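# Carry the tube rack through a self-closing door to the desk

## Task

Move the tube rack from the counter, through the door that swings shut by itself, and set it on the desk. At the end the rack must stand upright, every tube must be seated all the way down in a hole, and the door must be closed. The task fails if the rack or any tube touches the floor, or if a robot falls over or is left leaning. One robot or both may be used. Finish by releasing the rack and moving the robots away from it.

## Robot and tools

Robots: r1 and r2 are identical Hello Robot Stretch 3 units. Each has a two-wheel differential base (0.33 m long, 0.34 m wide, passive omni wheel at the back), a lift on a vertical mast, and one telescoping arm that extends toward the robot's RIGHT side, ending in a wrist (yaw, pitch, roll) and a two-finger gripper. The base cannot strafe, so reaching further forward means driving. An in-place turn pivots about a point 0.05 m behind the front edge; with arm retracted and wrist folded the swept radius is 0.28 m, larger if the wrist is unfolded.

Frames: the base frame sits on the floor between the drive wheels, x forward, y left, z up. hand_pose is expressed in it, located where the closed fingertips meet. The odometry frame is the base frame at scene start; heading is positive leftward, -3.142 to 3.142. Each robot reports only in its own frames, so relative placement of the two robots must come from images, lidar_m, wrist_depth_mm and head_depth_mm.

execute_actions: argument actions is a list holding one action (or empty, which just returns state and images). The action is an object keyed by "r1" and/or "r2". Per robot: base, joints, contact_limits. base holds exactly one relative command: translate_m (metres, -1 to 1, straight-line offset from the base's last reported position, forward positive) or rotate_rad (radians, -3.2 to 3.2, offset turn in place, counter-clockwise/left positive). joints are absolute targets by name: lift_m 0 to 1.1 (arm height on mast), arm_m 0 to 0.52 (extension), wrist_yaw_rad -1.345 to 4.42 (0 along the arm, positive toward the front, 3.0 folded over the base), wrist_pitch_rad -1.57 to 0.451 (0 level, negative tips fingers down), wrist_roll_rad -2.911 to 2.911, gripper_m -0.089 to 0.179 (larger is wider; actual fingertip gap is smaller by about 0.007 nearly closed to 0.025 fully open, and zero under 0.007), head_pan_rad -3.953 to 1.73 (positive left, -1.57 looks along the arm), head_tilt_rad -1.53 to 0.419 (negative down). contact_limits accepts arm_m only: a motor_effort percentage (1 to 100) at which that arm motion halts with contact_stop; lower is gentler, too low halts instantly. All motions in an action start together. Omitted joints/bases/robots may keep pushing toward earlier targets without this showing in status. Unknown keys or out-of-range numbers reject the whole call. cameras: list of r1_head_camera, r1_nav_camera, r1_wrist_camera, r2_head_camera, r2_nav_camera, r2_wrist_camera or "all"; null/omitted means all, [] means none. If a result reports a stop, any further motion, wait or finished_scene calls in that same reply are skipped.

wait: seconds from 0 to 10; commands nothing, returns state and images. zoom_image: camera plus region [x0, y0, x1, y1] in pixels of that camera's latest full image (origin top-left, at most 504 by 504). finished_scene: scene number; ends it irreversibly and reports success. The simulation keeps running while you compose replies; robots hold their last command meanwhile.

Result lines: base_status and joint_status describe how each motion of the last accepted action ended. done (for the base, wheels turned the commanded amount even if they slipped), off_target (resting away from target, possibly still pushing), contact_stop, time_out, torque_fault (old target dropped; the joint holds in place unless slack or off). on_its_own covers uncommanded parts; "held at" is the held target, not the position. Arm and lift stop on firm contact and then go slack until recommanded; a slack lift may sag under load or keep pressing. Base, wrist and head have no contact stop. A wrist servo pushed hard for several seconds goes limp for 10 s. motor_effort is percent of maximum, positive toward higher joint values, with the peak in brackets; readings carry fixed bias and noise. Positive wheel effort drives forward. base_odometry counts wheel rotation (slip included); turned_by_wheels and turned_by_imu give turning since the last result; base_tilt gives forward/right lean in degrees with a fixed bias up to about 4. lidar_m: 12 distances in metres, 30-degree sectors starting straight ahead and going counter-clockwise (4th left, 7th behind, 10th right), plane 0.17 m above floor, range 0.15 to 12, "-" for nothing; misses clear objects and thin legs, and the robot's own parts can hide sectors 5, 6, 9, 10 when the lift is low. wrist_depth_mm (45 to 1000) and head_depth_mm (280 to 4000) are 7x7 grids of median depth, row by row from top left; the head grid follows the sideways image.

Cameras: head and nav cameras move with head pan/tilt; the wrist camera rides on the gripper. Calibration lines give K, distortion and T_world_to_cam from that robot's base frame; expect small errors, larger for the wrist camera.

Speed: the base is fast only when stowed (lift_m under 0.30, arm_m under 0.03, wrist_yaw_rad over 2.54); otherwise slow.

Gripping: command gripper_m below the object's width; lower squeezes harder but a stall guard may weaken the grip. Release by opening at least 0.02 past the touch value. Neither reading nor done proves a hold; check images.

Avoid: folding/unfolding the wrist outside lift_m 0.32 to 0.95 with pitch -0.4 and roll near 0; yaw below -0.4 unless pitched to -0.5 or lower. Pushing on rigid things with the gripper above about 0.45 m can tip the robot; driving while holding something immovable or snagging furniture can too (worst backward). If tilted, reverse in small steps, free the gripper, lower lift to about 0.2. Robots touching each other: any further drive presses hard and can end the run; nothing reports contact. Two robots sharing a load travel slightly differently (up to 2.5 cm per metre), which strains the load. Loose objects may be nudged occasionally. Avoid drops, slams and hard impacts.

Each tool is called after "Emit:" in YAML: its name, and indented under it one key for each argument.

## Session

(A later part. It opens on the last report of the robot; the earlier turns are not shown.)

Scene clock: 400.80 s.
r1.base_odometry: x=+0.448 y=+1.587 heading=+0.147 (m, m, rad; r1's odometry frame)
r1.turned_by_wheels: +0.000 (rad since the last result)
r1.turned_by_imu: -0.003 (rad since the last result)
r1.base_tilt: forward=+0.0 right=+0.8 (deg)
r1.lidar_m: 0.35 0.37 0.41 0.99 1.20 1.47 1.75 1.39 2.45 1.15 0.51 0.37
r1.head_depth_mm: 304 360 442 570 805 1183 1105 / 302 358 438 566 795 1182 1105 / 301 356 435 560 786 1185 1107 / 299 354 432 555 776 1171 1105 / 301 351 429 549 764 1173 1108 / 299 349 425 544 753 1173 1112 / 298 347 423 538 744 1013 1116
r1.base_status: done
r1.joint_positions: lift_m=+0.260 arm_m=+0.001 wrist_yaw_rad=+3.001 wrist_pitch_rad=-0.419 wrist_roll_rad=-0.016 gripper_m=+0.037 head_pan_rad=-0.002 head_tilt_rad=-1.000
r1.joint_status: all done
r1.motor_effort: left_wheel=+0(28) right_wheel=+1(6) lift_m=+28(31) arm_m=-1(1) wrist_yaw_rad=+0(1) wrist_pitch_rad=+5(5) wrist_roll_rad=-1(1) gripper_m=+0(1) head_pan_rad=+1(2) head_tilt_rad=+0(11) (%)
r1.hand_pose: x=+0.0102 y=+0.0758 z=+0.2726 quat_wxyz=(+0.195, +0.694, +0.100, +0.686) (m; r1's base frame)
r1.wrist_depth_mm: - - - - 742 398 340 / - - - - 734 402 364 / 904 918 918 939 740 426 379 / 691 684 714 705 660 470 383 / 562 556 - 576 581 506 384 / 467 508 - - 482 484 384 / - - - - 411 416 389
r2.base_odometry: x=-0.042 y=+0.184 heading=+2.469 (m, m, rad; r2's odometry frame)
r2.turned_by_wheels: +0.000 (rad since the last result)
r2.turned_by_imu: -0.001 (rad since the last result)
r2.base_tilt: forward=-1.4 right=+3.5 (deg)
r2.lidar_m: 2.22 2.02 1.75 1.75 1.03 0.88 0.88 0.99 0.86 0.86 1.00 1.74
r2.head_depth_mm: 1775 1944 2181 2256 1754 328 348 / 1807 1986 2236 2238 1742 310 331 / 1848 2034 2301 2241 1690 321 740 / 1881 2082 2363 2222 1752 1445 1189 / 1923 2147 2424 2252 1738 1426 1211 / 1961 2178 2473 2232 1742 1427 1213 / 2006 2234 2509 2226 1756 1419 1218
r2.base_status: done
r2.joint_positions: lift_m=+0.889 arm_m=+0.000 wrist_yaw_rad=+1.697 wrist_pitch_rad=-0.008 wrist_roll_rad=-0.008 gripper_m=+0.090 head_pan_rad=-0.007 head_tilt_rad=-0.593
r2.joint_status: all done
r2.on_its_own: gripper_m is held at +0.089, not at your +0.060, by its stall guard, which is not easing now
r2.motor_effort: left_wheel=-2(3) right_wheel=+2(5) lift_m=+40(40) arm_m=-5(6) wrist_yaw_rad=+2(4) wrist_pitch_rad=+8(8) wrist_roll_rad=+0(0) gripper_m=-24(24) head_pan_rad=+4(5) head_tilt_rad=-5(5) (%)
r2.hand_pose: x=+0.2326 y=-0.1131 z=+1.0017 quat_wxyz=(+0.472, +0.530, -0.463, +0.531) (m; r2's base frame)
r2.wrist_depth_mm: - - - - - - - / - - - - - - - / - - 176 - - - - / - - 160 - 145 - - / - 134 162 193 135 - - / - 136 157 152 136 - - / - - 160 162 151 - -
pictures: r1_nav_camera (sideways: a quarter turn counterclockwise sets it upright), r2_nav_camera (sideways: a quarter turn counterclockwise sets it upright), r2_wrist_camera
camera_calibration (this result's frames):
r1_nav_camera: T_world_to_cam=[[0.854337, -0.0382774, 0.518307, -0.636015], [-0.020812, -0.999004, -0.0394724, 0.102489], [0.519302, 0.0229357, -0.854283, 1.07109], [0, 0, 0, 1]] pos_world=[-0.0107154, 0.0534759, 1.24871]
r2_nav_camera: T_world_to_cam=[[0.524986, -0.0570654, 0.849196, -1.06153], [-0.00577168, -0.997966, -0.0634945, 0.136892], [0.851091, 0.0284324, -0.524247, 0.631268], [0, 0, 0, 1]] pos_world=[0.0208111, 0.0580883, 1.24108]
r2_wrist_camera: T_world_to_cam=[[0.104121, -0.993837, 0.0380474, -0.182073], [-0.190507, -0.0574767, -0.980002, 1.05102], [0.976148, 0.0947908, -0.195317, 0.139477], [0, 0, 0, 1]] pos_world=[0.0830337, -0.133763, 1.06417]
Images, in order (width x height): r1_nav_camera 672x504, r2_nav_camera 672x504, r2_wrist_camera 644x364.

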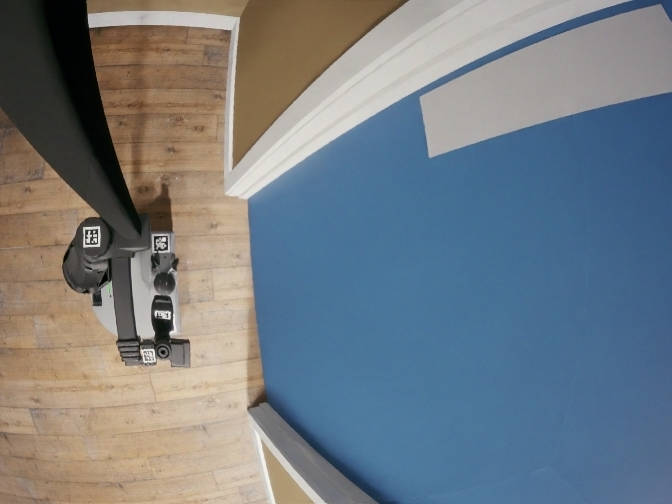

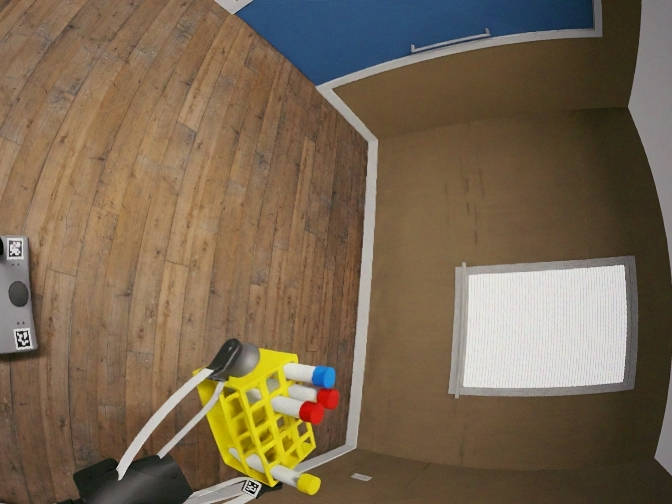

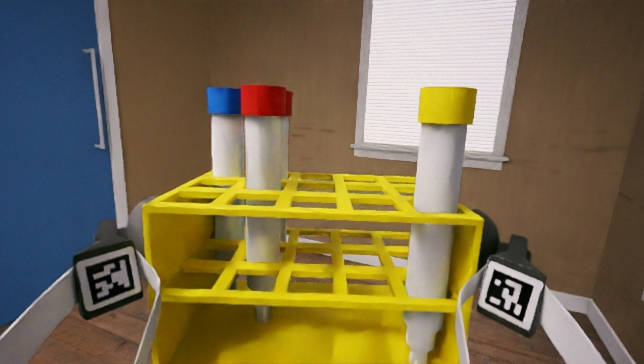

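Emit:
execute_actions:
  actions:
    - {"r1":{"base":{"rotate_rad":-2.98},"joints":{"head_pan_rad":-3.14,"head_tilt_rad":-1.0}},"r2":{"base":{"translate_m":0.25}}}
  cameras: ["r1_nav_camera"]

Emit:
execute_actions:
  actions:
    - {"r1":{"base":{"translate_m":-0.2},"joints":{"lift_m":0.31}},"r2":{"base":{"translate_m":0.2}}}
  cameras: ["r1_nav_camera"]

Scene clock: 415.10 s.
r1.base_odometry: x=+0.448 y=+1.587 heading=-2.833 (m, m, rad; r1's odometry frame)
r1.turned_by_wheels: -2.980 (rad since the last result)
r1.turned_by_imu: -3.007 (rad since the last result)
r1.base_tilt: forward=-0.1 right=+0.8 (deg)
r1.lidar_m: 1.39 1.92 2.64 0.67 0.45 0.36 0.35 0.39 0.44 1.17 1.27 1.47
r1.head_depth_mm: 301 353 428 542 739 1163 1078 / 304 358 435 554 763 1113 - / 308 364 443 566 787 1045 - / 312 369 451 579 813 1161 - / 316 375 460 595 842 1205 - / 320 381 469 610 871 1189 1134 / 324 387 478 625 791 1152 1111
r1.base_status: done
r1.joint_positions: lift_m=+0.260 arm_m=+0.001 wrist_yaw_rad=+3.001 wrist_pitch_rad=-0.419 wrist_roll_rad=-0.016 gripper_m=+0.037 head_pan_rad=-3.134 head_tilt_rad=-1.000
r1.joint_status: all done
r1.motor_effort: left_wheel=+3(15) right_wheel=-1(6) lift_m=+28(28) arm_m=-2(1) wrist_yaw_rad=+0(0) wrist_pitch_rad=+5(5) wrist_roll_rad=-1(1) gripper_m=+0(0) head_pan_rad=-3(49) head_tilt_rad=+0(1) (%)
r1.hand_pose: x=+0.0102 y=+0.0758 z=+0.2726 quat_wxyz=(+0.195, +0.694, +0.100, +0.686) (m; r1's base frame)
r1.wrist_depth_mm: 381 463 856 - - - - / 392 499 920 - - - - / 391 519 875 946 976 968 981 / 398 536 711 717 727 731 758 / 400 543 - 576 613 589 588 / 397 490 - - 483 493 495 / - - - - 418 420 420
r2.base_odometry: x=-0.238 y=+0.340 heading=+2.469 (m, m, rad; r2's odometry frame)
r2.turned_by_wheels: +0.000 (rad since the last result)
r2.turned_by_imu: -0.001 (rad since the last result)
r2.base_tilt: forward=-1.4 right=+3.5 (deg)
r2.lidar_m: 1.98 1.95 1.69 1.69 1.32 1.12 1.13 1.07 0.92 0.93 1.08 1.87
r2.head_depth_mm: 1585 1733 1956 2133 1740 328 347 / 1625 1778 2001 2156 1733 306 331 / 1651 1807 2043 2201 1693 322 741 / 1679 1853 2083 2223 1740 1450 1186 / 1706 1907 2152 2239 1743 1432 1214 / 1743 1931 2180 2250 1740 1435 1209 / 1780 2007 2251 2241 1738 1427 1209
r2.base_status: done
r2.joint_positions: lift_m=+0.889 arm_m=+0.000 wrist_yaw_rad=+1.697 wrist_pitch_rad=-0.008 wrist_roll_rad=-0.008 gripper_m=+0.090 head_pan_rad=-0.007 head_tilt_rad=-0.593
r2.joint_status: not commanded
r2.on_its_own: gripper_m is held at +0.089, not at your +0.060, by its stall guard, which is not easing now
r2.motor_effort: left_wheel=-3(4) right_wheel=+1(5) lift_m=+40(40) arm_m=-5(6) wrist_yaw_rad=+3(2) wrist_pitch_rad=+8(8) wrist_roll_rad=+0(0) gripper_m=-24(24) head_pan_rad=+3(5) head_tilt_rad=-5(5) (%)
r2.hand_pose: x=+0.2326 y=-0.1131 z=+1.0017 quat_wxyz=(+0.472, +0.530, -0.463, +0.531) (m; r2's base frame)
r2.wrist_depth_mm: - - - - - - - / - - - - - - - / - - 177 - - - - / - - 159 - 145 - - / - 135 162 191 136 - - / - 135 156 152 136 - - / - - 160 162 150 - -
pictures: r1_nav_camera (sideways: a quarter turn counterclockwise sets it upright)
camera_calibration (this result's frames):
r1_nav_camera: T_world_to_cam=[[-0.854682, 0.0295945, 0.518307, -0.62559], [0.0106601, 0.999164, -0.0394724, 0.102297], [-0.519042, -0.0282112, -0.854283, 1.07743], [0, 0, 0, 1]] pos_world=[0.023458, -0.0533023, 1.24871]
Images, in order (width x height): r1_nav_camera 672x504.

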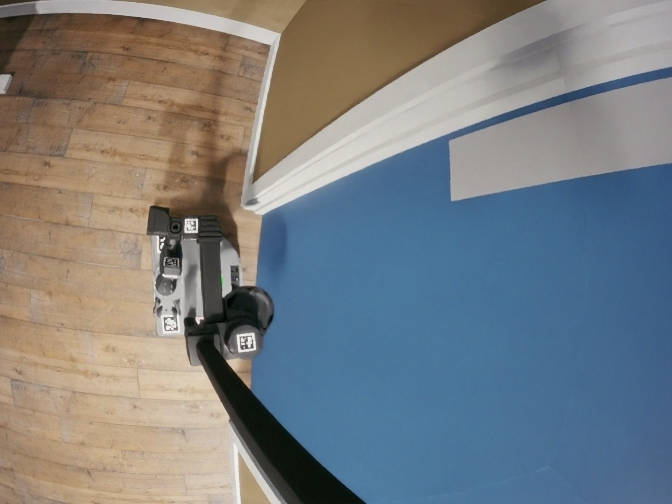

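Scene clock: 418.33 s.
r1.base_odometry: x=+0.638 y=+1.647 heading=-2.833 (m, m, rad; r1's odometry frame)
r1.turned_by_wheels: +0.000 (rad since the last result)
r1.turned_by_imu: +0.003 (rad since the last result)
r1.base_tilt: forward=+0.0 right=+0.8 (deg)
r1.lidar_m: 1.58 2.13 2.66 0.48 0.30 0.27 0.27 0.33 0.30 0.69 1.24 1.63
r1.head_depth_mm: - - 308 378 495 721 1064 / - - 320 399 533 717 - / - 291 334 424 576 - - / - 298 351 451 630 940 - / - 303 370 482 693 1159 - / - 314 391 518 768 1207 1030 / 288 328 412 559 1347 846 923
r1.base_status: translate_m off_target (by the wheels' count: -0.1998 of -0.2000)
r1.joint_positions: lift_m=+0.310 arm_m=+0.001 wrist_yaw_rad=+3.000 wrist_pitch_rad=-0.419 wrist_roll_rad=-0.017 gripper_m=+0.037 head_pan_rad=-3.135 head_tilt_rad=-0.995
r1.joint_status: all done
r1.on_its_own: left_wheel is at rest, and its effort (-24) is outside its rest range (-18 to +18)
r1.motor_effort: left_wheel=-24(89) right_wheel=-15(56) lift_m=+36(39) arm_m=-2(1) wrist_yaw_rad=+0(4) wrist_pitch_rad=+5(5) wrist_roll_rad=-1(1) gripper_m=+1(1) head_pan_rad=-1(3) head_tilt_rad=-3(3) (%)
r1.hand_pose: x=+0.0103 y=+0.0758 z=+0.3223 quat_wxyz=(+0.195, +0.694, +0.100, +0.686) (m; r1's base frame)
r1.wrist_depth_mm: 257 292 529 - - - - / 263 307 572 - - - - / 269 325 622 945 - - - / 278 350 679 778 816 805 835 / 283 372 - 657 682 647 659 / 292 392 - 550 542 550 542 / 292 - - - 466 471 477
r2.base_odometry: x=-0.394 y=+0.464 heading=+2.469 (m, m, rad; r2's odometry frame)
r2.turned_by_wheels: +0.000 (rad since the last result)
r2.turned_by_imu: +0.000 (rad since the last result)
r2.base_tilt: forward=-1.3 right=+3.5 (deg)
r2.lidar_m: 1.79 1.71 1.62 1.63 1.55 1.32 1.32 1.13 0.98 0.98 1.14 1.79
r2.head_depth_mm: 1431 1583 1743 1978 1747 328 347 / 1461 1607 1790 1994 1761 306 331 / 1492 1644 1846 2042 1690 321 739 / 1503 1670 1871 2048 1746 1448 1189 / 1544 1717 1917 2094 1725 1426 1212 / 1579 1764 1968 2140 1736 1423 1212 / 1603 1778 2036 2195 1736 1417 1206
r2.base_status: done
r2.joint_positions: lift_m=+0.889 arm_m=+0.000 wrist_yaw_rad=+1.697 wrist_pitch_rad=-0.008 wrist_roll_rad=-0.008 gripper_m=+0.090 head_pan_rad=-0.007 head_tilt_rad=-0.593
r2.joint_status: not commanded
r2.on_its_own: gripper_m is held at +0.089, not at your +0.060, by its stall guard, which is not easing now
r2.motor_effort: left_wheel=-2(3) right_wheel=+2(5) lift_m=+40(40) arm_m=-5(5) wrist_yaw_rad=+2(3) wrist_pitch_rad=+8(8) wrist_roll_rad=+0(0) gripper_m=-24(24) head_pan_rad=+4(4) head_tilt_rad=-5(6) (%)
r2.hand_pose: x=+0.2326 y=-0.1131 z=+1.0017 quat_wxyz=(+0.472, +0.530, -0.463, +0.531) (m; r2's base frame)
r2.wrist_depth_mm: - - - - - - - / - - - - - - - / - - 176 - - - - / - - 159 - 139 - - / - 135 162 192 135 - - / - 135 156 152 136 - - / - - 161 163 150 - -
pictures: r1_nav_camera (sideways: a quarter turn counterclockwise sets it upright)
camera_calibration (this result's frames):
r1_nav_camera: T_world_to_cam=[[-0.851769, 0.0311468, 0.522991, -0.631709], [0.0122374, 0.999142, -0.0395737, 0.10242], [-0.523775, -0.0273076, -0.851419, 1.07373], [0, 0, 0, 1]] pos_world=[0.02307, -0.0533351, 1.24863]
Images, in order (width x height): r1_nav_camera 672x504.

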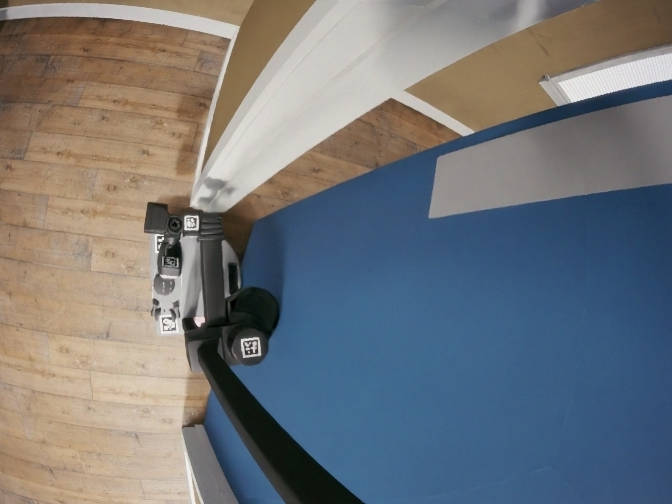

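Emit:
execute_actions:
  actions:
    - {"r1":{"base":{"rotate_rad":-0.4}},"r2":{"base":{"translate_m":0.1}}}
  cameras: []

Emit:
execute_actions:
  actions:
    - {"r1":{"base":{"translate_m":-0.4}},"r2":{"base":{"translate_m":0.4}}}
  cameras: ["r1_nav_camera","r2_nav_camera"]

Scene clock: 467.73 s.
r1.base_odometry: x=+0.638 y=+1.647 heading=+3.050 (m, m, rad; r1's odometry frame)
r1.turned_by_wheels: -0.399 (rad since the last result)
r1.turned_by_imu: -0.397 (rad since the last result)
r1.base_tilt: forward=+0.0 right=+0.8 (deg)
r1.lidar_m: 1.63 1.58 2.28 2.64 0.41 0.29 0.28 0.28 0.31 0.30 1.14 1.32
r1.head_depth_mm: - 296 348 449 633 1078 1077 / - 293 345 444 623 883 - / - 294 341 439 612 - - / - 293 338 433 603 870 - / - 290 335 429 593 920 - / - 288 333 424 584 944 1146 / - 289 329 419 576 918 1095
r1.base_status: done
r1.joint_positions: lift_m=+0.310 arm_m=+0.001 wrist_yaw_rad=+3.000 wrist_pitch_rad=-0.419 wrist_roll_rad=-0.017 gripper_m=+0.037 head_pan_rad=-3.135 head_tilt_rad=-0.995
r1.joint_status: not commanded
r1.on_its_own: right_wheel is at rest, and its effort (-27) is outside its rest range (-18 to +18)
r1.motor_effort: left_wheel=-15(15) right_wheel=-27(35) lift_m=+37(36) arm_m=-2(2) wrist_yaw_rad=+0(1) wrist_pitch_rad=+5(5) wrist_roll_rad=-1(1) gripper_m=+0(0) head_pan_rad=-2(2) head_tilt_rad=-3(3) (%)
r1.hand_pose: x=+0.0103 y=+0.0758 z=+0.3223 quat_wxyz=(+0.195, +0.694, +0.100, +0.686) (m; r1's base frame)
r1.wrist_depth_mm: 372 473 - - - - - / 369 502 - - - - - / 369 537 - - - - - / 372 529 804 820 811 828 852 / 370 561 - 642 666 653 662 / 371 519 - 550 553 554 555 / 350 - - - 466 469 474
r2.base_odometry: x=-0.473 y=+0.526 heading=+2.469 (m, m, rad; r2's odometry frame)
r2.turned_by_wheels: +0.000 (rad since the last result)
r2.turned_by_imu: -0.001 (rad since the last result)
r2.base_tilt: forward=-1.4 right=+3.5 (deg)
r2.lidar_m: 1.69 1.65 1.57 1.59 1.66 1.41 1.41 1.16 1.01 1.00 1.17 1.69
r2.head_depth_mm: 1355 1479 1656 1873 1727 328 347 / 1379 1515 1696 1915 1741 306 331 / 1403 1547 1737 1966 1675 323 740 / 1419 1580 1780 1991 1737 1444 1183 / 1464 1624 1812 2026 1738 1421 1209 / 1487 1666 1854 2060 1733 1432 1207 / 1518 1700 1907 2102 1736 1426 1215
r2.base_status: done
r2.joint_positions: lift_m=+0.889 arm_m=+0.000 wrist_yaw_rad=+1.697 wrist_pitch_rad=-0.008 wrist_roll_rad=-0.008 gripper_m=+0.090 head_pan_rad=-0.007 head_tilt_rad=-0.593
r2.joint_status: not commanded
r2.on_its_own: gripper_m is held at +0.089, not at your +0.060, by its stall guard, which is not easing now
r2.motor_effort: left_wheel=-2(4) right_wheel=+2(5) lift_m=+40(40) arm_m=-5(5) wrist_yaw_rad=+2(2) wrist_pitch_rad=+8(8) wrist_roll_rad=+0(0) gripper_m=-23(24) head_pan_rad=+4(3) head_tilt_rad=-5(5) (%)
r2.hand_pose: x=+0.2326 y=-0.1131 z=+1.0017 quat_wxyz=(+0.472, +0.530, -0.463, +0.531) (m; r2's base frame)
r2.wrist_depth_mm: - - - - - - - / - - - - - - - / - - 178 - - - - / - - 160 - 146 - - / - 135 162 192 136 - - / - 135 155 152 136 - - / - - 161 163 150 - -
pictures: none
No camera images: the call's "cameras" was empty. Leave "cameras" out to get every camera's image.

Scene clock: 472.73 s.
r1.base_odometry: x=+1.036 y=+1.611 heading=+3.051 (m, m, rad; r1's odometry frame)
r1.turned_by_wheels: +0.000 (rad since the last result)
r1.turned_by_imu: -0.002 (rad since the last result)
r1.base_tilt: forward=-0.1 right=+0.8 (deg)
r1.lidar_m: 2.02 1.93 0.56 0.31 0.25 0.25 0.28 0.46 1.42 1.24 0.43 0.44
r1.head_depth_mm: - - 303 359 445 586 905 / - 291 332 403 515 648 - / - 308 369 460 611 - - / 295 340 416 535 749 1173 - / 315 378 476 641 973 1226 - / 347 426 557 1457 1364 1225 1146 / 387 497 1723 1544 1362 1226 1114
r1.base_status: translate_m off_target (by the wheels' count: -0.3999 of -0.4000)
r1.joint_positions: lift_m=+0.310 arm_m=+0.001 wrist_yaw_rad=+3.000 wrist_pitch_rad=-0.419 wrist_roll_rad=-0.017 gripper_m=+0.037 head_pan_rad=-3.135 head_tilt_rad=-0.995
r1.joint_status: not commanded
r1.motor_effort: left_wheel=-11(38) right_wheel=-16(36) lift_m=+37(37) arm_m=-1(2) wrist_yaw_rad=+0(1) wrist_pitch_rad=+5(5) wrist_roll_rad=-1(1) gripper_m=+0(0) head_pan_rad=-1(2) head_tilt_rad=-3(3) (%)
r1.hand_pose: x=+0.0103 y=+0.0758 z=+0.3223 quat_wxyz=(+0.195, +0.694, +0.100, +0.686) (m; r1's base frame)
r1.wrist_depth_mm: 210 230 324 415 - - - / 218 241 352 459 - - - / 226 261 378 504 - - - / 239 283 423 559 785 822 849 / 253 305 - 635 670 633 662 / 266 329 - 546 540 544 557 / 275 - - - 464 463 473
r2.base_odometry: x=-0.785 y=+0.776 heading=+2.469 (m, m, rad; r2's odometry frame)
r2.turned_by_wheels: +0.000 (rad since the last result)
r2.turned_by_imu: +0.000 (rad since the last result)
r2.base_tilt: forward=-1.4 right=+3.5 (deg)
r2.lidar_m: 1.30 1.51 0.80 0.92 1.74 1.81 1.80 1.28 1.11 1.11 1.28 1.30
r2.head_depth_mm: 1042 1134 1260 1447 1607 328 347 / 1056 1158 1284 1476 1598 306 331 / 1073 1187 1329 1513 1648 321 738 / 1089 1203 1362 1567 1693 1450 1182 / 1118 1248 1412 1604 1746 1434 1211 / 1144 1268 1427 1639 1738 1426 1210 / 1169 1298 1463 1698 1741 1420 1212
r2.base_status: done
r2.joint_positions: lift_m=+0.889 arm_m=+0.000 wrist_yaw_rad=+1.697 wrist_pitch_rad=-0.008 wrist_roll_rad=-0.008 gripper_m=+0.090 head_pan_rad=-0.007 head_tilt_rad=-0.593
r2.joint_status: not commanded
r2.on_its_own: gripper_m is held at +0.089, not at your +0.060, by its stall guard, which is not easing now
r2.motor_effort: left_wheel=-3(4) right_wheel=+2(5) lift_m=+41(40) arm_m=-5(5) wrist_yaw_rad=+2(3) wrist_pitch_rad=+8(8) wrist_roll_rad=+0(0) gripper_m=-24(24) head_pan_rad=+3(4) head_tilt_rad=-5(5) (%)
r2.hand_pose: x=+0.2326 y=-0.1131 z=+1.0017 quat_wxyz=(+0.472, +0.530, -0.463, +0.531) (m; r2's base frame)
r2.wrist_depth_mm: - - - - - 951 888 / - - - - - - 899 / - - 175 - - - 905 / - - 160 - 145 - 930 / - 135 162 192 136 - 977 / - 135 157 152 136 - - / - - 159 163 150 - -
pictures: r1_nav_camera (sideways: a quarter turn counterclockwise sets it upright), r2_nav_camera (sideways: a quarter turn counterclockwise sets it upright)
camera_calibration (this result's frames):
r1_nav_camera: T_world_to_cam=[[-0.851769, 0.031147, 0.522991, -0.631709], [0.0122376, 0.999142, -0.0395737, 0.10242], [-0.523775, -0.0273075, -0.851419, 1.07373], [0, 0, 0, 1]] pos_world=[0.02307, -0.0533351, 1.24863]
r2_nav_camera: T_world_to_cam=[[0.525038, -0.0570656, 0.849163, -1.06149], [-0.0057754, -0.997965, -0.0634945, 0.136892], [0.851059, 0.0284328, -0.5243, 0.631336], [0, 0, 0, 1]] pos_world=[0.0208074, 0.0580883, 1.24108]
Images, in order (width x height): r1_nav_camera 672x504, r2_nav_camera 672x504.

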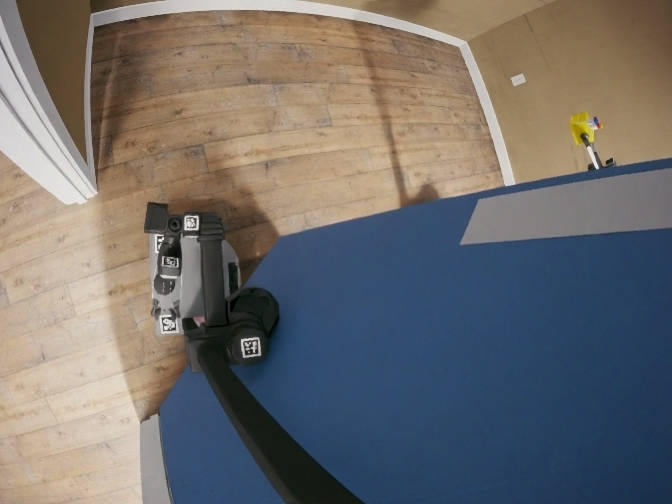

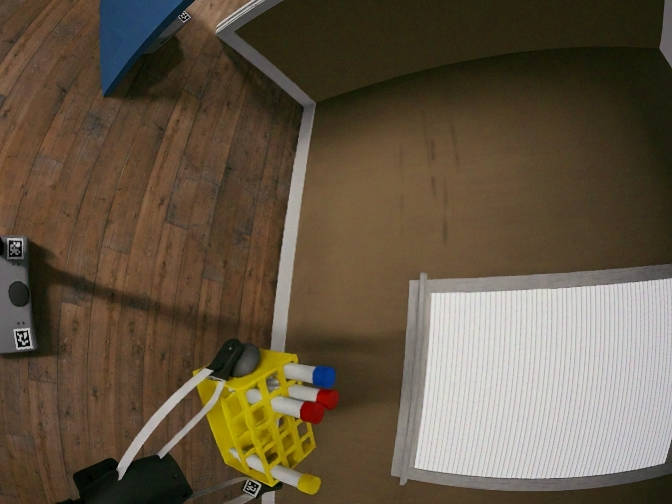

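Emit:
execute_actions:
  actions:
    - {"r1":{"base":{"rotate_rad":-0.55}},"r2":{"base":{"translate_m":0.08}}}
  cameras: []

Emit:
execute_actions:
  actions:
    - {"r1":{"base":{"translate_m":-0.4}},"r2":{"base":{"rotate_rad":1.33},"joints":{"head_tilt_rad":-0.75}}}
  cameras: ["r1_nav_camera","r2_nav_camera","r2_head_camera"]

Scene clock: 488.73 s.
r1.base_odometry: x=+1.036 y=+1.611 heading=+2.501 (m, m, rad; r1's odometry frame)
r1.turned_by_wheels: -0.549 (rad since the last result)
r1.turned_by_imu: -0.546 (rad since the last result)
r1.base_tilt: forward=+0.0 right=+0.8 (deg)
r1.lidar_m: 0.44 2.02 1.92 0.57 0.33 0.28 0.27 0.31 0.52 1.43 1.24 0.43
r1.head_depth_mm: - - 314 394 527 796 1074 / - - 323 408 553 752 - / - 290 333 423 582 - - / - 294 343 440 613 901 - / - 297 354 458 648 1061 - / - 301 365 478 689 1173 1138 / - 305 377 498 734 1193 1114
r1.base_status: done
r1.joint_positions: lift_m=+0.310 arm_m=+0.001 wrist_yaw_rad=+3.000 wrist_pitch_rad=-0.419 wrist_roll_rad=-0.017 gripper_m=+0.037 head_pan_rad=-3.135 head_tilt_rad=-0.995
r1.joint_status: not commanded
r1.on_its_own: right_wheel is at rest, and its effort (-26) is outside its rest range (-18 to +18)
r1.motor_effort: left_wheel=-9(11) right_wheel=-26(30) lift_m=+36(36) arm_m=-1(2) wrist_yaw_rad=+0(0) wrist_pitch_rad=+5(5) wrist_roll_rad=-1(1) gripper_m=+0(0) head_pan_rad=-2(2) head_tilt_rad=-3(3) (%)
r1.hand_pose: x=+0.0103 y=+0.0758 z=+0.3223 quat_wxyz=(+0.195, +0.694, +0.100, +0.686) (m; r1's base frame)
r1.wrist_depth_mm: 285 326 - - - - - / 290 348 - - - - - / 294 375 - - - - - / 297 384 774 786 815 827 855 / 304 412 - 661 675 657 660 / 309 424 - 544 542 544 561 / 303 - - - 469 470 476
r2.base_odometry: x=-0.848 y=+0.826 heading=+2.469 (m, m, rad; r2's odometry frame)
r2.turned_by_wheels: +0.000 (rad since the last result)
r2.turned_by_imu: -0.001 (rad since the last result)
r2.base_tilt: forward=-1.3 right=+3.4 (deg)
r2.lidar_m: 1.23 1.43 0.76 0.75 1.72 1.87 1.88 1.30 1.13 1.13 1.31 1.23
r2.head_depth_mm: 975 1077 1164 1354 1505 328 347 / 991 1089 1211 1389 1514 306 331 / 1013 1111 1233 1414 1550 323 1139 / 1024 1133 1260 1471 1630 1446 1184 / 1050 1168 1314 1496 1681 1432 1210 / 1073 1187 1343 1540 1684 1419 1211 / 1098 1222 1379 1600 1731 1429 1215
r2.base_status: done
r2.joint_positions: lift_m=+0.889 arm_m=+0.000 wrist_yaw_rad=+1.697 wrist_pitch_rad=-0.008 wrist_roll_rad=-0.008 gripper_m=+0.090 head_pan_rad=-0.007 head_tilt_rad=-0.593
r2.joint_status: not commanded
r2.on_its_own: gripper_m is held at +0.089, not at your +0.060, by its stall guard, which is not easing now
r2.motor_effort: left_wheel=-2(4) right_wheel=+2(5) lift_m=+40(40) arm_m=-6(5) wrist_yaw_rad=+3(3) wrist_pitch_rad=+8(8) wrist_roll_rad=+0(0) gripper_m=-24(24) head_pan_rad=+4(4) head_tilt_rad=-5(5) (%)
r2.hand_pose: x=+0.2326 y=-0.1131 z=+1.0017 quat_wxyz=(+0.472, +0.530, -0.463, +0.531) (m; r2's base frame)
r2.wrist_depth_mm: - - - - - 874 845 / - - - - - 899 843 / - - 177 - - 936 862 / - - 160 - 145 967 888 / - 135 161 193 136 978 924 / - 135 156 152 137 - 916 / - - 160 163 150 - 931
pictures: none
No camera images: the call's "cameras" was empty. Leave "cameras" out to get every camera's image.

Scene clock: 493.70 s.
r1.base_odometry: x=+1.357 y=+1.372 heading=+2.502 (m, m, rad; r1's odometry frame)
r1.turned_by_wheels: +0.000 (rad since the last result)
r1.turned_by_imu: -0.002 (rad since the last result)
r1.base_tilt: forward=-0.1 right=+0.8 (deg)
r1.lidar_m: 0.82 2.40 0.38 0.26 0.24 0.24 0.31 2.16 1.02 1.76 1.52 0.96
r1.head_depth_mm: - 289 317 369 441 547 740 / 288 313 363 432 535 644 - / 309 357 424 520 678 - - / 349 413 510 657 927 1226 - / 405 502 1661 1518 1368 1234 - / 2348 2069 1770 1546 1370 1222 1145 / 2235 2082 1767 1541 1369 1222 1112
r1.base_status: done
r1.joint_positions: lift_m=+0.310 arm_m=+0.001 wrist_yaw_rad=+3.000 wrist_pitch_rad=-0.419 wrist_roll_rad=-0.017 gripper_m=+0.037 head_pan_rad=-3.135 head_tilt_rad=-0.995
r1.joint_status: not commanded
r1.motor_effort: left_wheel=+0(36) right_wheel=-8(28) lift_m=+37(36) arm_m=-1(2) wrist_yaw_rad=-1(1) wrist_pitch_rad=+5(5) wrist_roll_rad=-1(1) gripper_m=+0(1) head_pan_rad=-2(2) head_tilt_rad=-3(3) (%)
r1.hand_pose: x=+0.0103 y=+0.0758 z=+0.3223 quat_wxyz=(+0.195, +0.694, +0.100, +0.686) (m; r1's base frame)
r1.wrist_depth_mm: 195 209 269 318 405 - - / 206 222 292 340 459 - - / 218 242 320 382 511 - - / 230 260 349 430 608 830 848 / 245 286 - 504 642 650 668 / 261 311 - 524 550 547 550 / 278 - - - 466 467 474
r2.base_odometry: x=-0.848 y=+0.826 heading=-2.485 (m, m, rad; r2's odometry frame)
r2.turned_by_wheels: +1.330 (rad since the last result)
r2.turned_by_imu: +1.321 (rad since the last result)
r2.base_tilt: forward=-1.4 right=+3.5 (deg)
r2.lidar_m: 1.02 0.86 1.95 1.88 1.56 1.17 1.13 1.18 1.27 1.23 1.28 1.52
r2.head_depth_mm: 1269 1451 1673 1853 337 371 1154 / 2455 1482 1673 1830 311 358 1150 / 3098 3149 2356 1866 327 362 1144 / 3108 3208 2354 1845 1531 1274 1137 / 3065 3206 2362 1850 1492 1303 1134 / 2950 3032 2356 1490 1381 1304 1136 / 3058 3020 1533 1448 1369 1306 1142
r2.base_status: done
r2.joint_positions: lift_m=+0.889 arm_m=+0.000 wrist_yaw_rad=+1.698 wrist_pitch_rad=-0.008 wrist_roll_rad=-0.008 gripper_m=+0.090 head_pan_rad=-0.007 head_tilt_rad=-0.741
r2.joint_status: all done
r2.on_its_own: gripper_m is held at +0.089, not at your +0.060, by its stall guard, which is not easing now
r2.motor_effort: left_wheel=-2(5) right_wheel=+2(4) lift_m=+40(40) arm_m=-5(5) wrist_yaw_rad=+2(3) wrist_pitch_rad=+8(8) wrist_roll_rad=+0(0) gripper_m=-24(24) head_pan_rad=+4(3) head_tilt_rad=-6(27) (%)
r2.hand_pose: x=+0.2326 y=-0.1130 z=+1.0017 quat_wxyz=(+0.472, +0.530, -0.463, +0.531) (m; r2's base frame)
r2.wrist_depth_mm: 682 856 952 - - - - / 679 886 - - - - - / 706 893 176 - - - - / 709 863 161 - 145 - - / 745 134 162 193 135 - - / 769 135 156 152 136 - - / 791 869 160 163 151 - -
pictures: r1_nav_camera (sideways: a quarter turn counterclockwise sets it upright), r2_head_camera (sideways: a quarter turn clockwise sets it upright), r2_nav_camera (sideways: a quarter turn counterclockwise sets it upright)
camera_calibration (this result's frames):
r1_nav_camera: T_world_to_cam=[[-0.851771, 0.0311432, 0.522988, -0.631705], [0.0122332, 0.999142, -0.0395736, 0.10242], [-0.523772, -0.0273098, -0.851421, 1.07373], [0, 0, 0, 1]] pos_world=[0.0230704, -0.0533351, 1.24863]
r2_head_camera: T_world_to_cam=[[-0.668137, 0.0377395, -0.743081, 0.99156], [0.0535146, 0.998564, 0.0025976, -0.00153463], [0.742111, -0.0380301, -0.669197, 0.830193], [0, 0, 0, 1]] pos_world=[0.0464842, -0.00431623, 1.29237]
r2_nav_camera: T_world_to_cam=[[0.644351, -0.0578941, 0.762535, -0.949279], [-0.015116, -0.9979, -0.0629905, 0.13628], [0.76458, 0.0290615, -0.643873, 0.787423], [0, 0, 0, 1]] pos_world=[0.0116814, 0.0581529, 1.23944]
Images, in order (width x height): r1_nav_camera 672x504, r2_head_camera 896x504, r2_nav_camera 672x504.

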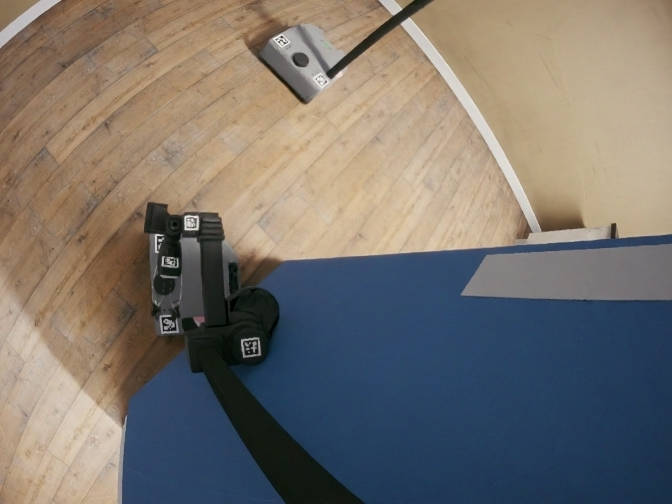

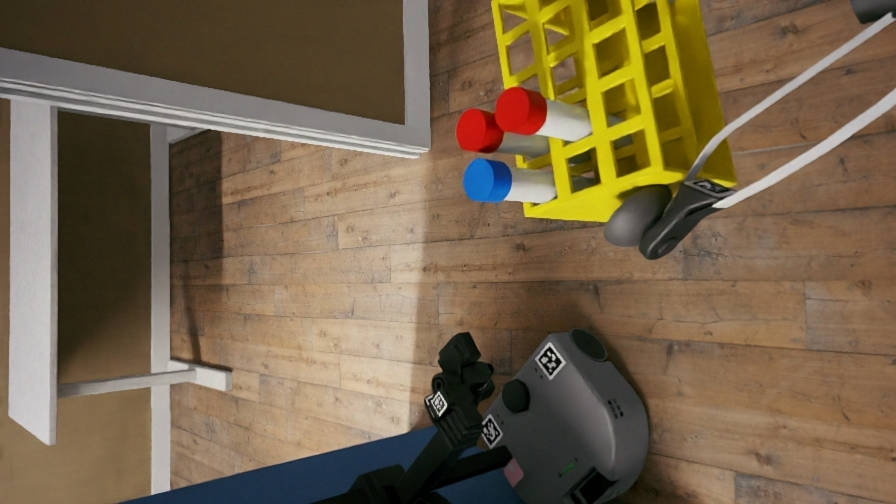

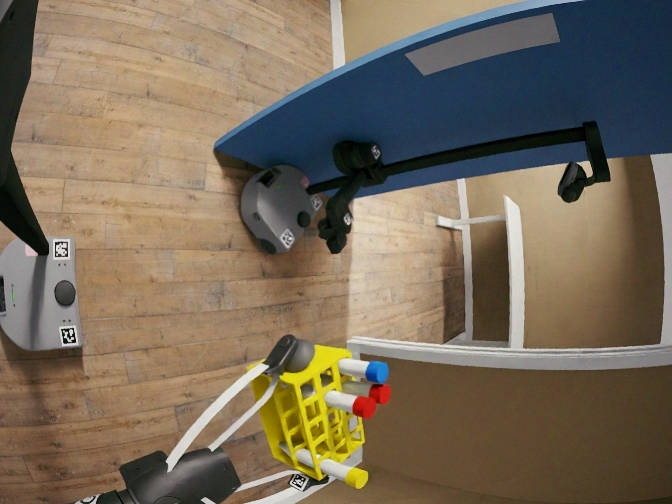

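Emit:
execute_actions:
  actions:
    - {"r1":{"base":{"rotate_rad":-0.7}}}
  cameras: []

Emit:
execute_actions:
  actions:
    - {"r1":{"base":{"translate_m":-0.15}},"r2":{"base":{"translate_m":0.15}}}
  cameras: ["r1_nav_camera","r2_nav_camera","r2_head_camera"]

Scene clock: 503.30 s.
r1.base_odometry: x=+1.357 y=+1.372 heading=+1.802 (m, m, rad; r1's odometry frame)
r1.turned_by_wheels: -0.700 (rad since the last result)
r1.turned_by_imu: -0.701 (rad since the last result)
r1.base_tilt: forward=-0.1 right=+0.8 (deg)
r1.lidar_m: 1.39 0.81 2.37 0.57 0.30 0.27 0.27 0.33 2.19 1.02 1.98 1.55
r1.head_depth_mm: - - 307 379 498 729 1066 / - - 319 400 535 720 - / - 290 334 423 577 - - / - 297 350 450 627 936 - / - 302 368 479 686 1148 - / - 311 387 512 758 1193 1141 / 287 325 408 552 848 1223 1114
r1.base_status: done
r1.joint_positions: lift_m=+0.310 arm_m=+0.001 wrist_yaw_rad=+3.000 wrist_pitch_rad=-0.419 wrist_roll_rad=-0.017 gripper_m=+0.037 head_pan_rad=-3.135 head_tilt_rad=-0.995
r1.joint_status: not commanded
r1.motor_effort: left_wheel=-1(14) right_wheel=-12(20) lift_m=+37(36) arm_m=-2(1) wrist_yaw_rad=-1(0) wrist_pitch_rad=+5(5) wrist_roll_rad=-1(1) gripper_m=-1(1) head_pan_rad=-2(2) head_tilt_rad=-4(3) (%)
r1.hand_pose: x=+0.0103 y=+0.0758 z=+0.3223 quat_wxyz=(+0.195, +0.694, +0.100, +0.686) (m; r1's base frame)
r1.wrist_depth_mm: 258 292 - - - - - / 266 315 - - - - - / 273 336 - - - - - / 280 351 799 799 814 828 769 / 284 378 - 648 687 653 677 / 294 395 - 545 554 557 544 / 294 - - - 470 473 466
r2.base_odometry: x=-0.848 y=+0.826 heading=-2.485 (m, m, rad; r2's odometry frame)
r2.turned_by_wheels: +0.000 (rad since the last result)
r2.turned_by_imu: -0.001 (rad since the last result)
r2.base_tilt: forward=-1.4 right=+3.5 (deg)
r2.lidar_m: 1.01 0.91 0.93 1.88 1.56 1.17 1.13 1.18 1.26 1.23 1.28 1.52
r2.head_depth_mm: 1275 1451 1683 1840 336 370 1154 / 2446 1488 1669 1841 311 357 1141 / 3090 3200 2380 1859 327 361 1142 / 3091 3201 2344 1850 1540 1279 1144 / 3051 3144 2341 1860 1527 1309 1141 / 2921 3040 2346 1800 1426 1305 1138 / 3081 3031 1260 1197 1383 1306 1143
r2.base_status: not commanded
r2.joint_positions: lift_m=+0.889 arm_m=+0.000 wrist_yaw_rad=+1.698 wrist_pitch_rad=-0.008 wrist_roll_rad=-0.008 gripper_m=+0.090 head_pan_rad=-0.007 head_tilt_rad=-0.741
r2.joint_status: not commanded
r2.on_its_own: gripper_m is held at +0.089, not at your +0.060, by its stall guard, which is not easing now
r2.motor_effort: left_wheel=-2(2) right_wheel=+2(2) lift_m=+40(40) arm_m=-5(6) wrist_yaw_rad=+2(2) wrist_pitch_rad=+8(8) wrist_roll_rad=+0(0) gripper_m=-23(23) head_pan_rad=+4(3) head_tilt_rad=-7(6) (%)
r2.hand_pose: x=+0.2326 y=-0.1130 z=+1.0017 quat_wxyz=(+0.472, +0.530, -0.463, +0.531) (m; r2's base frame)
r2.wrist_depth_mm: 728 914 - - - - - / 723 930 - - - - - / 732 939 176 - - - - / 740 941 160 - 145 - - / 759 134 162 192 136 - - / 757 135 157 151 136 - - / 858 952 160 164 150 - -
pictures: none
No camera images: the call's "cameras" was empty. Leave "cameras" out to get every camera's image.

Scene clock: 505.97 s.
r1.base_odometry: x=+1.391 y=+1.227 heading=+1.802 (m, m, rad; r1's odometry frame)
r1.turned_by_wheels: +0.000 (rad since the last result)
r1.turned_by_imu: -0.095 (rad since the last result)
r1.base_tilt: forward=+0.0 right=+0.8 (deg)
r1.lidar_m: 1.57 0.87 2.21 0.49 0.30 0.27 0.27 0.33 2.19 0.91 0.86 1.62
r1.head_depth_mm: - - 308 381 501 731 1061 / - - 321 402 536 721 - / - 290 336 424 578 - - / - 298 351 451 626 930 - / - 303 368 479 684 1134 - / - 312 387 512 752 1188 1142 / 287 325 409 550 838 1224 1111
r1.base_status: translate_m off_target (by the wheels' count: -0.1491 of -0.1500)
r1.joint_positions: lift_m=+0.310 arm_m=+0.001 wrist_yaw_rad=+3.001 wrist_pitch_rad=-0.419 wrist_roll_rad=-0.017 gripper_m=+0.037 head_pan_rad=-3.136 head_tilt_rad=-0.993
r1.joint_status: not commanded
r1.on_its_own: left_wheel is at rest, and its effort (-100) is outside its rest range (-18 to +18); right_wheel is at rest, and its effort (-82) is outside its rest range (-18 to +18)
r1.motor_effort: left_wheel=-100(100) right_wheel=-82(81) lift_m=+35(36) arm_m=-1(2) wrist_yaw_rad=+0(2) wrist_pitch_rad=+5(6) wrist_roll_rad=-1(1) gripper_m=+0(1) head_pan_rad=-2(2) head_tilt_rad=-4(3) (%)
r1.hand_pose: x=+0.0102 y=+0.0758 z=+0.3224 quat_wxyz=(+0.195, +0.694, +0.100, +0.686) (m; r1's base frame)
r1.wrist_depth_mm: 260 297 - - - - - / 267 315 - - - - - / 275 335 - - - - 774 / 280 352 807 822 801 793 748 / 285 378 - 650 678 652 664 / 295 389 - 558 543 541 550 / 290 - - - 469 471 478
r2.base_odometry: x=-0.967 y=+0.734 heading=-2.485 (m, m, rad; r2's odometry frame)
r2.turned_by_wheels: +0.000 (rad since the last result)
r2.turned_by_imu: +0.000 (rad since the last result)
r2.base_tilt: forward=-1.4 right=+3.5 (deg)
r2.lidar_m: 3.01 0.85 0.88 1.88 1.76 1.31 1.28 1.34 1.27 1.23 1.29 1.38
r2.head_depth_mm: 1143 1304 1510 1751 336 370 1155 / 2686 2786 1546 1709 312 357 1145 / 2836 3178 2359 1864 327 361 1141 / 2803 3173 2330 1862 1534 1286 1138 / 2874 3166 2340 1857 1538 1310 1144 / 2737 3018 2354 1848 1424 1285 1139 / 2929 3164 2090 1286 1144 1253 1142
r2.base_status: done
r2.joint_positions: lift_m=+0.889 arm_m=+0.000 wrist_yaw_rad=+1.698 wrist_pitch_rad=-0.008 wrist_roll_rad=-0.008 gripper_m=+0.090 head_pan_rad=-0.007 head_tilt_rad=-0.741
r2.joint_status: not commanded
r2.on_its_own: gripper_m is held at +0.089, not at your +0.060, by its stall guard, which is not easing now
r2.motor_effort: left_wheel=-2(4) right_wheel=+2(5) lift_m=+40(40) arm_m=-5(5) wrist_yaw_rad=+2(2) wrist_pitch_rad=+8(8) wrist_roll_rad=+0(0) gripper_m=-24(24) head_pan_rad=+4(3) head_tilt_rad=-7(7) (%)
r2.hand_pose: x=+0.2326 y=-0.1130 z=+1.0017 quat_wxyz=(+0.472, +0.530, -0.463, +0.531) (m; r2's base frame)
r2.wrist_depth_mm: 737 892 - - - - - / 756 912 - - - - - / 763 943 177 - - - - / 779 948 160 - 146 - - / 790 135 162 192 134 - - / 773 136 156 153 136 - - / 859 755 160 163 150 - -
pictures: r1_nav_camera (sideways: a quarter turn counterclockwise sets it upright), r2_head_camera (sideways: a quarter turn clockwise sets it upright), r2_nav_camera (sideways: a quarter turn counterclockwise sets it upright)
camera_calibration (this result's frames):
r1_nav_camera: T_world_to_cam=[[-0.851181, 0.0314113, 0.523931, -0.632937], [0.0125, 0.999138, -0.0395939, 0.102445], [-0.524723, -0.0271525, -0.85084, 1.07298], [0, 0, 0, 1]] pos_world=[0.0229948, -0.0533407, 1.24861]
r2_head_camera: T_world_to_cam=[[-0.668289, 0.0377404, -0.742944, 0.991382], [0.0535149, 0.998564, 0.0025881, -0.00152225], [0.741975, -0.038029, -0.669349, 0.830391], [0, 0, 0, 1]] pos_world=[0.0464823, -0.00431621, 1.29237]
r2_nav_camera: T_world_to_cam=[[0.644507, -0.0578951, 0.762403, -0.949108], [-0.0151287, -0.9979, -0.0629888, 0.136278], [0.764448, 0.0290626, -0.644029, 0.787627], [0, 0, 0, 1]] pos_world=[0.0116686, 0.058153, 1.23944]
Images, in order (width x height): r1_nav_camera 672x504, r2_head_camera 896x504, r2_nav_camera 672x504.

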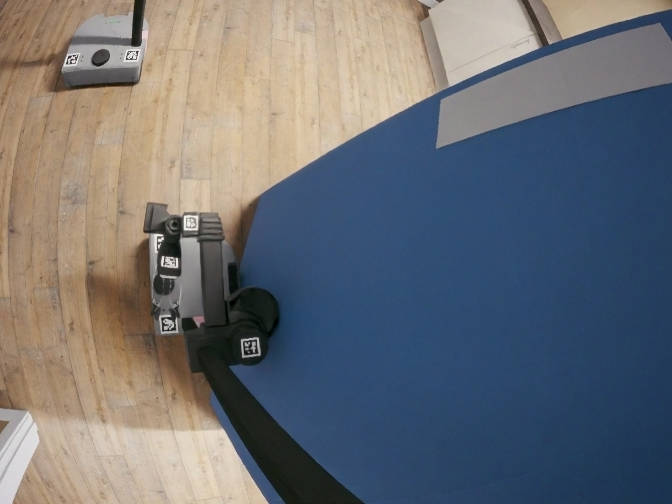

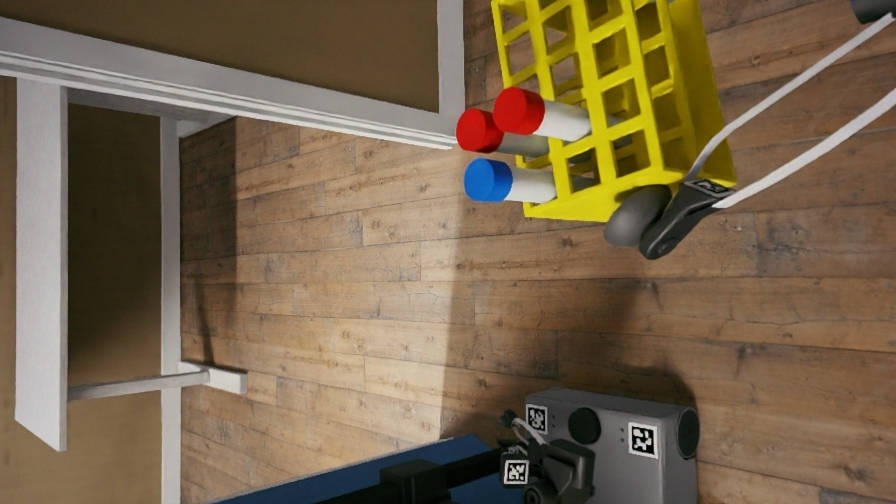

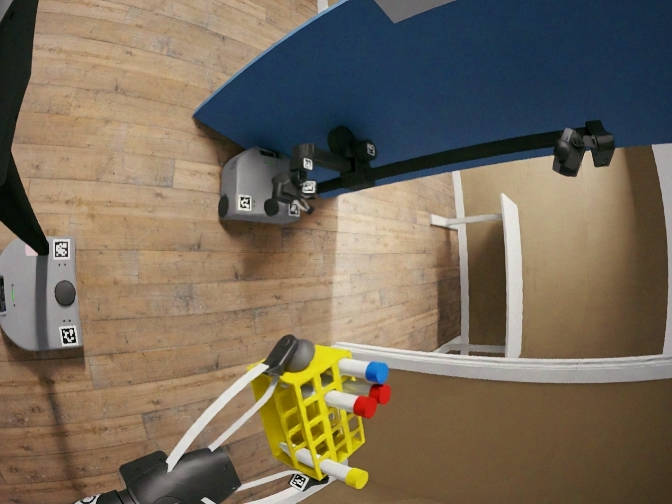

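Door hit its stop; relieve the push.

Emit:
execute_actions:
  actions:
    - {"r1":{"base":{"translate_m":0.01}},"r2":{"base":{"translate_m":0.45},"joints":{"wrist_yaw_rad":1.9,"head_tilt_rad":-1.0}}}
  cameras: ["r1_nav_camera","r2_nav_camera","r2_head_camera"]

Scene clock: 517.40 s.
r1.base_odometry: x=+1.388 y=+1.237 heading=+1.802 (m, m, rad; r1's odometry frame)
r1.turned_by_wheels: +0.000 (rad since the last result)
r1.turned_by_imu: -0.002 (rad since the last result)
r1.base_tilt: forward=+0.0 right=+0.8 (deg)
r1.lidar_m: 1.55 0.87 2.20 2.20 0.31 0.27 0.27 0.33 2.20 2.12 0.45 1.61
r1.head_depth_mm: - - 308 382 504 743 1065 / - - 320 400 538 724 - / - 290 333 422 576 - - / - 296 348 446 621 924 - / - 301 364 472 674 1122 - / - 308 381 502 736 1194 1144 / - 319 401 537 811 1225 1113
r1.base_status: done
r1.joint_positions: lift_m=+0.310 arm_m=+0.001 wrist_yaw_rad=+3.000 wrist_pitch_rad=-0.419 wrist_roll_rad=-0.017 gripper_m=+0.037 head_pan_rad=-3.136 head_tilt_rad=-0.993
r1.joint_status: not commanded
r1.motor_effort: left_wheel=-6(100) right_wheel=-5(76) lift_m=+35(35) arm_m=-1(1) wrist_yaw_rad=+1(0) wrist_pitch_rad=+5(5) wrist_roll_rad=-1(1) gripper_m=+0(0) head_pan_rad=-2(2) head_tilt_rad=-3(4) (%)
r1.hand_pose: x=+0.0103 y=+0.0758 z=+0.3224 quat_wxyz=(+0.195, +0.694, +0.100, +0.686) (m; r1's base frame)
r1.wrist_depth_mm: 265 302 - - - - - / 269 321 - - - - - / 277 345 - - - - 767 / 283 358 797 804 800 828 761 / 288 384 - 637 675 663 672 / 298 397 - 560 545 543 553 / 295 - - - 460 479 471
r2.base_odometry: x=-1.323 y=+0.459 heading=-2.485 (m, m, rad; r2's odometry frame)
r2.turned_by_wheels: +0.000 (rad since the last result)
r2.turned_by_imu: -0.001 (rad since the last result)
r2.base_tilt: forward=-1.3 right=+3.5 (deg)
r2.lidar_m: 2.59 0.45 0.67 0.67 1.95 1.78 1.73 1.72 1.28 1.24 1.21 0.96
r2.head_depth_mm: 2385 1047 1179 324 1342 - 1070 / 2427 2010 1366 333 1314 1208 1097 / 2408 2024 1732 323 1274 1208 1107 / 2406 1987 1752 307 355 1201 1107 / 2417 1997 1732 1444 1311 1203 1104 / 2317 2001 1706 1497 1307 1162 1086 / 2384 1988 1701 1423 1127 1045 1089
r2.base_status: done
r2.joint_positions: lift_m=+0.889 arm_m=+0.000 wrist_yaw_rad=+1.897 wrist_pitch_rad=-0.008 wrist_roll_rad=-0.008 gripper_m=+0.090 head_pan_rad=-0.007 head_tilt_rad=-0.988
r2.joint_status: all done
r2.on_its_own: gripper_m is held at +0.089, not at your +0.060, by its stall guard, which is not easing now
r2.motor_effort: left_wheel=-3(4) right_wheel=+2(5) lift_m=+40(40) arm_m=-5(5) wrist_yaw_rad=+3(3) wrist_pitch_rad=+8(8) wrist_roll_rad=+0(0) gripper_m=-24(24) head_pan_rad=+3(3) head_tilt_rad=-9(36) (%)
r2.hand_pose: x=+0.2212 y=-0.0633 z=+1.0017 quat_wxyz=(+0.417, +0.574, -0.408, +0.575) (m; r2's base frame)
r2.wrist_depth_mm: 567 609 812 - - - - / 569 639 804 - - - - / 601 660 176 - - - 674 / 595 666 160 - 145 - 670 / 609 135 162 192 133 - 653 / 605 135 157 152 136 - 681 / 675 655 160 163 151 - 677
pictures: r1_nav_camera (sideways: a quarter turn counterclockwise sets it upright), r2_head_camera (sideways: a quarter turn clockwise sets it upright), r2_nav_camera (sideways: a quarter turn counterclockwise sets it upright)
camera_calibration (this result's frames):
r1_nav_camera: T_world_to_cam=[[-0.851187, 0.0313991, 0.523922, -0.632926], [0.0124861, 0.999138, -0.0395937, 0.102444], [-0.524714, -0.0271599, -0.850845, 1.07299], [0, 0, 0, 1]] pos_world=[0.0229961, -0.0533404, 1.24861]
r2_head_camera: T_world_to_cam=[[-0.829537, 0.0387945, -0.557102, 0.750211], [0.0526403, 0.998574, -0.0088457, 0.0133676], [0.555965, -0.0366639, -0.830397, 1.04095], [0, 0, 0, 1]] pos_world=[0.0428923, -0.00428729, 1.28246]
r2_nav_camera: T_world_to_cam=[[0.811228, -0.0589894, 0.581747, -0.714714], [-0.0301732, -0.997796, -0.0591014, 0.131289], [0.583951, 0.0303915, -0.81122, 1.00616], [0, 0, 0, 1]] pos_world=[-0.00378881, 0.0582609, 1.23976]
Images, in order (width x height): r1_nav_camera 672x504, r2_head_camera 896x504, r2_nav_camera 672x504.

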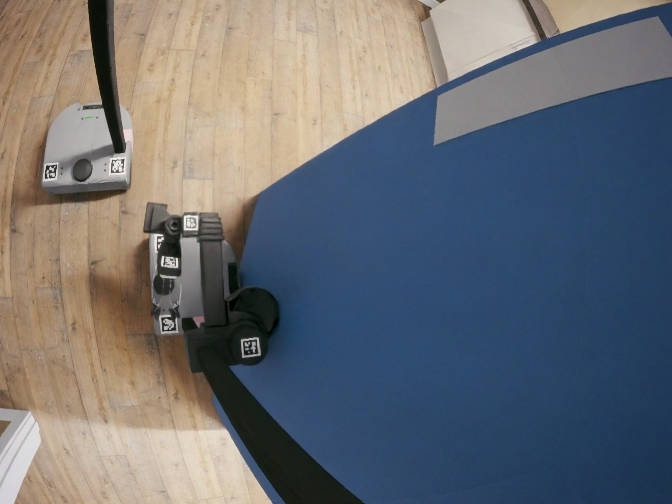

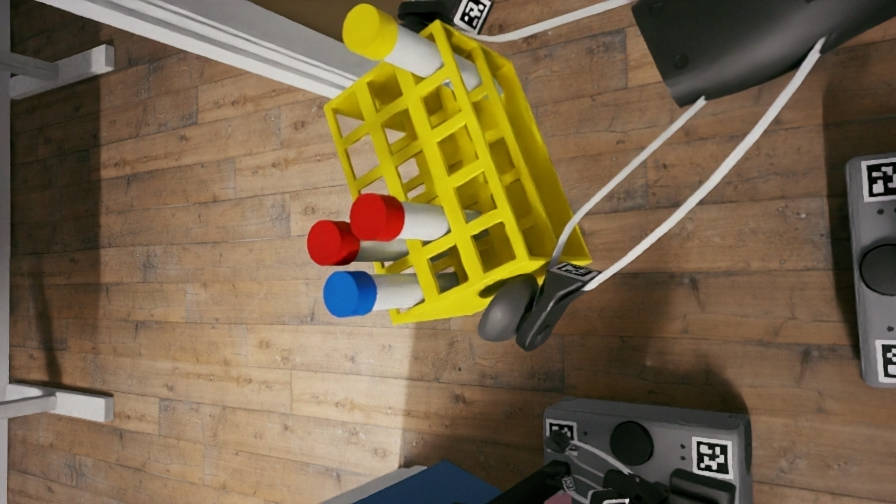

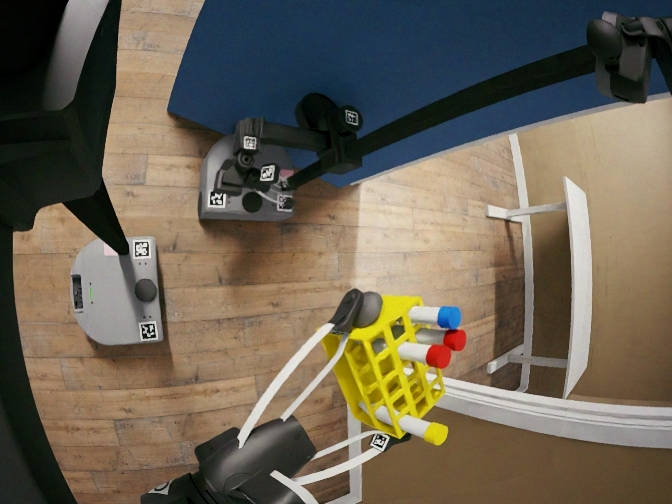

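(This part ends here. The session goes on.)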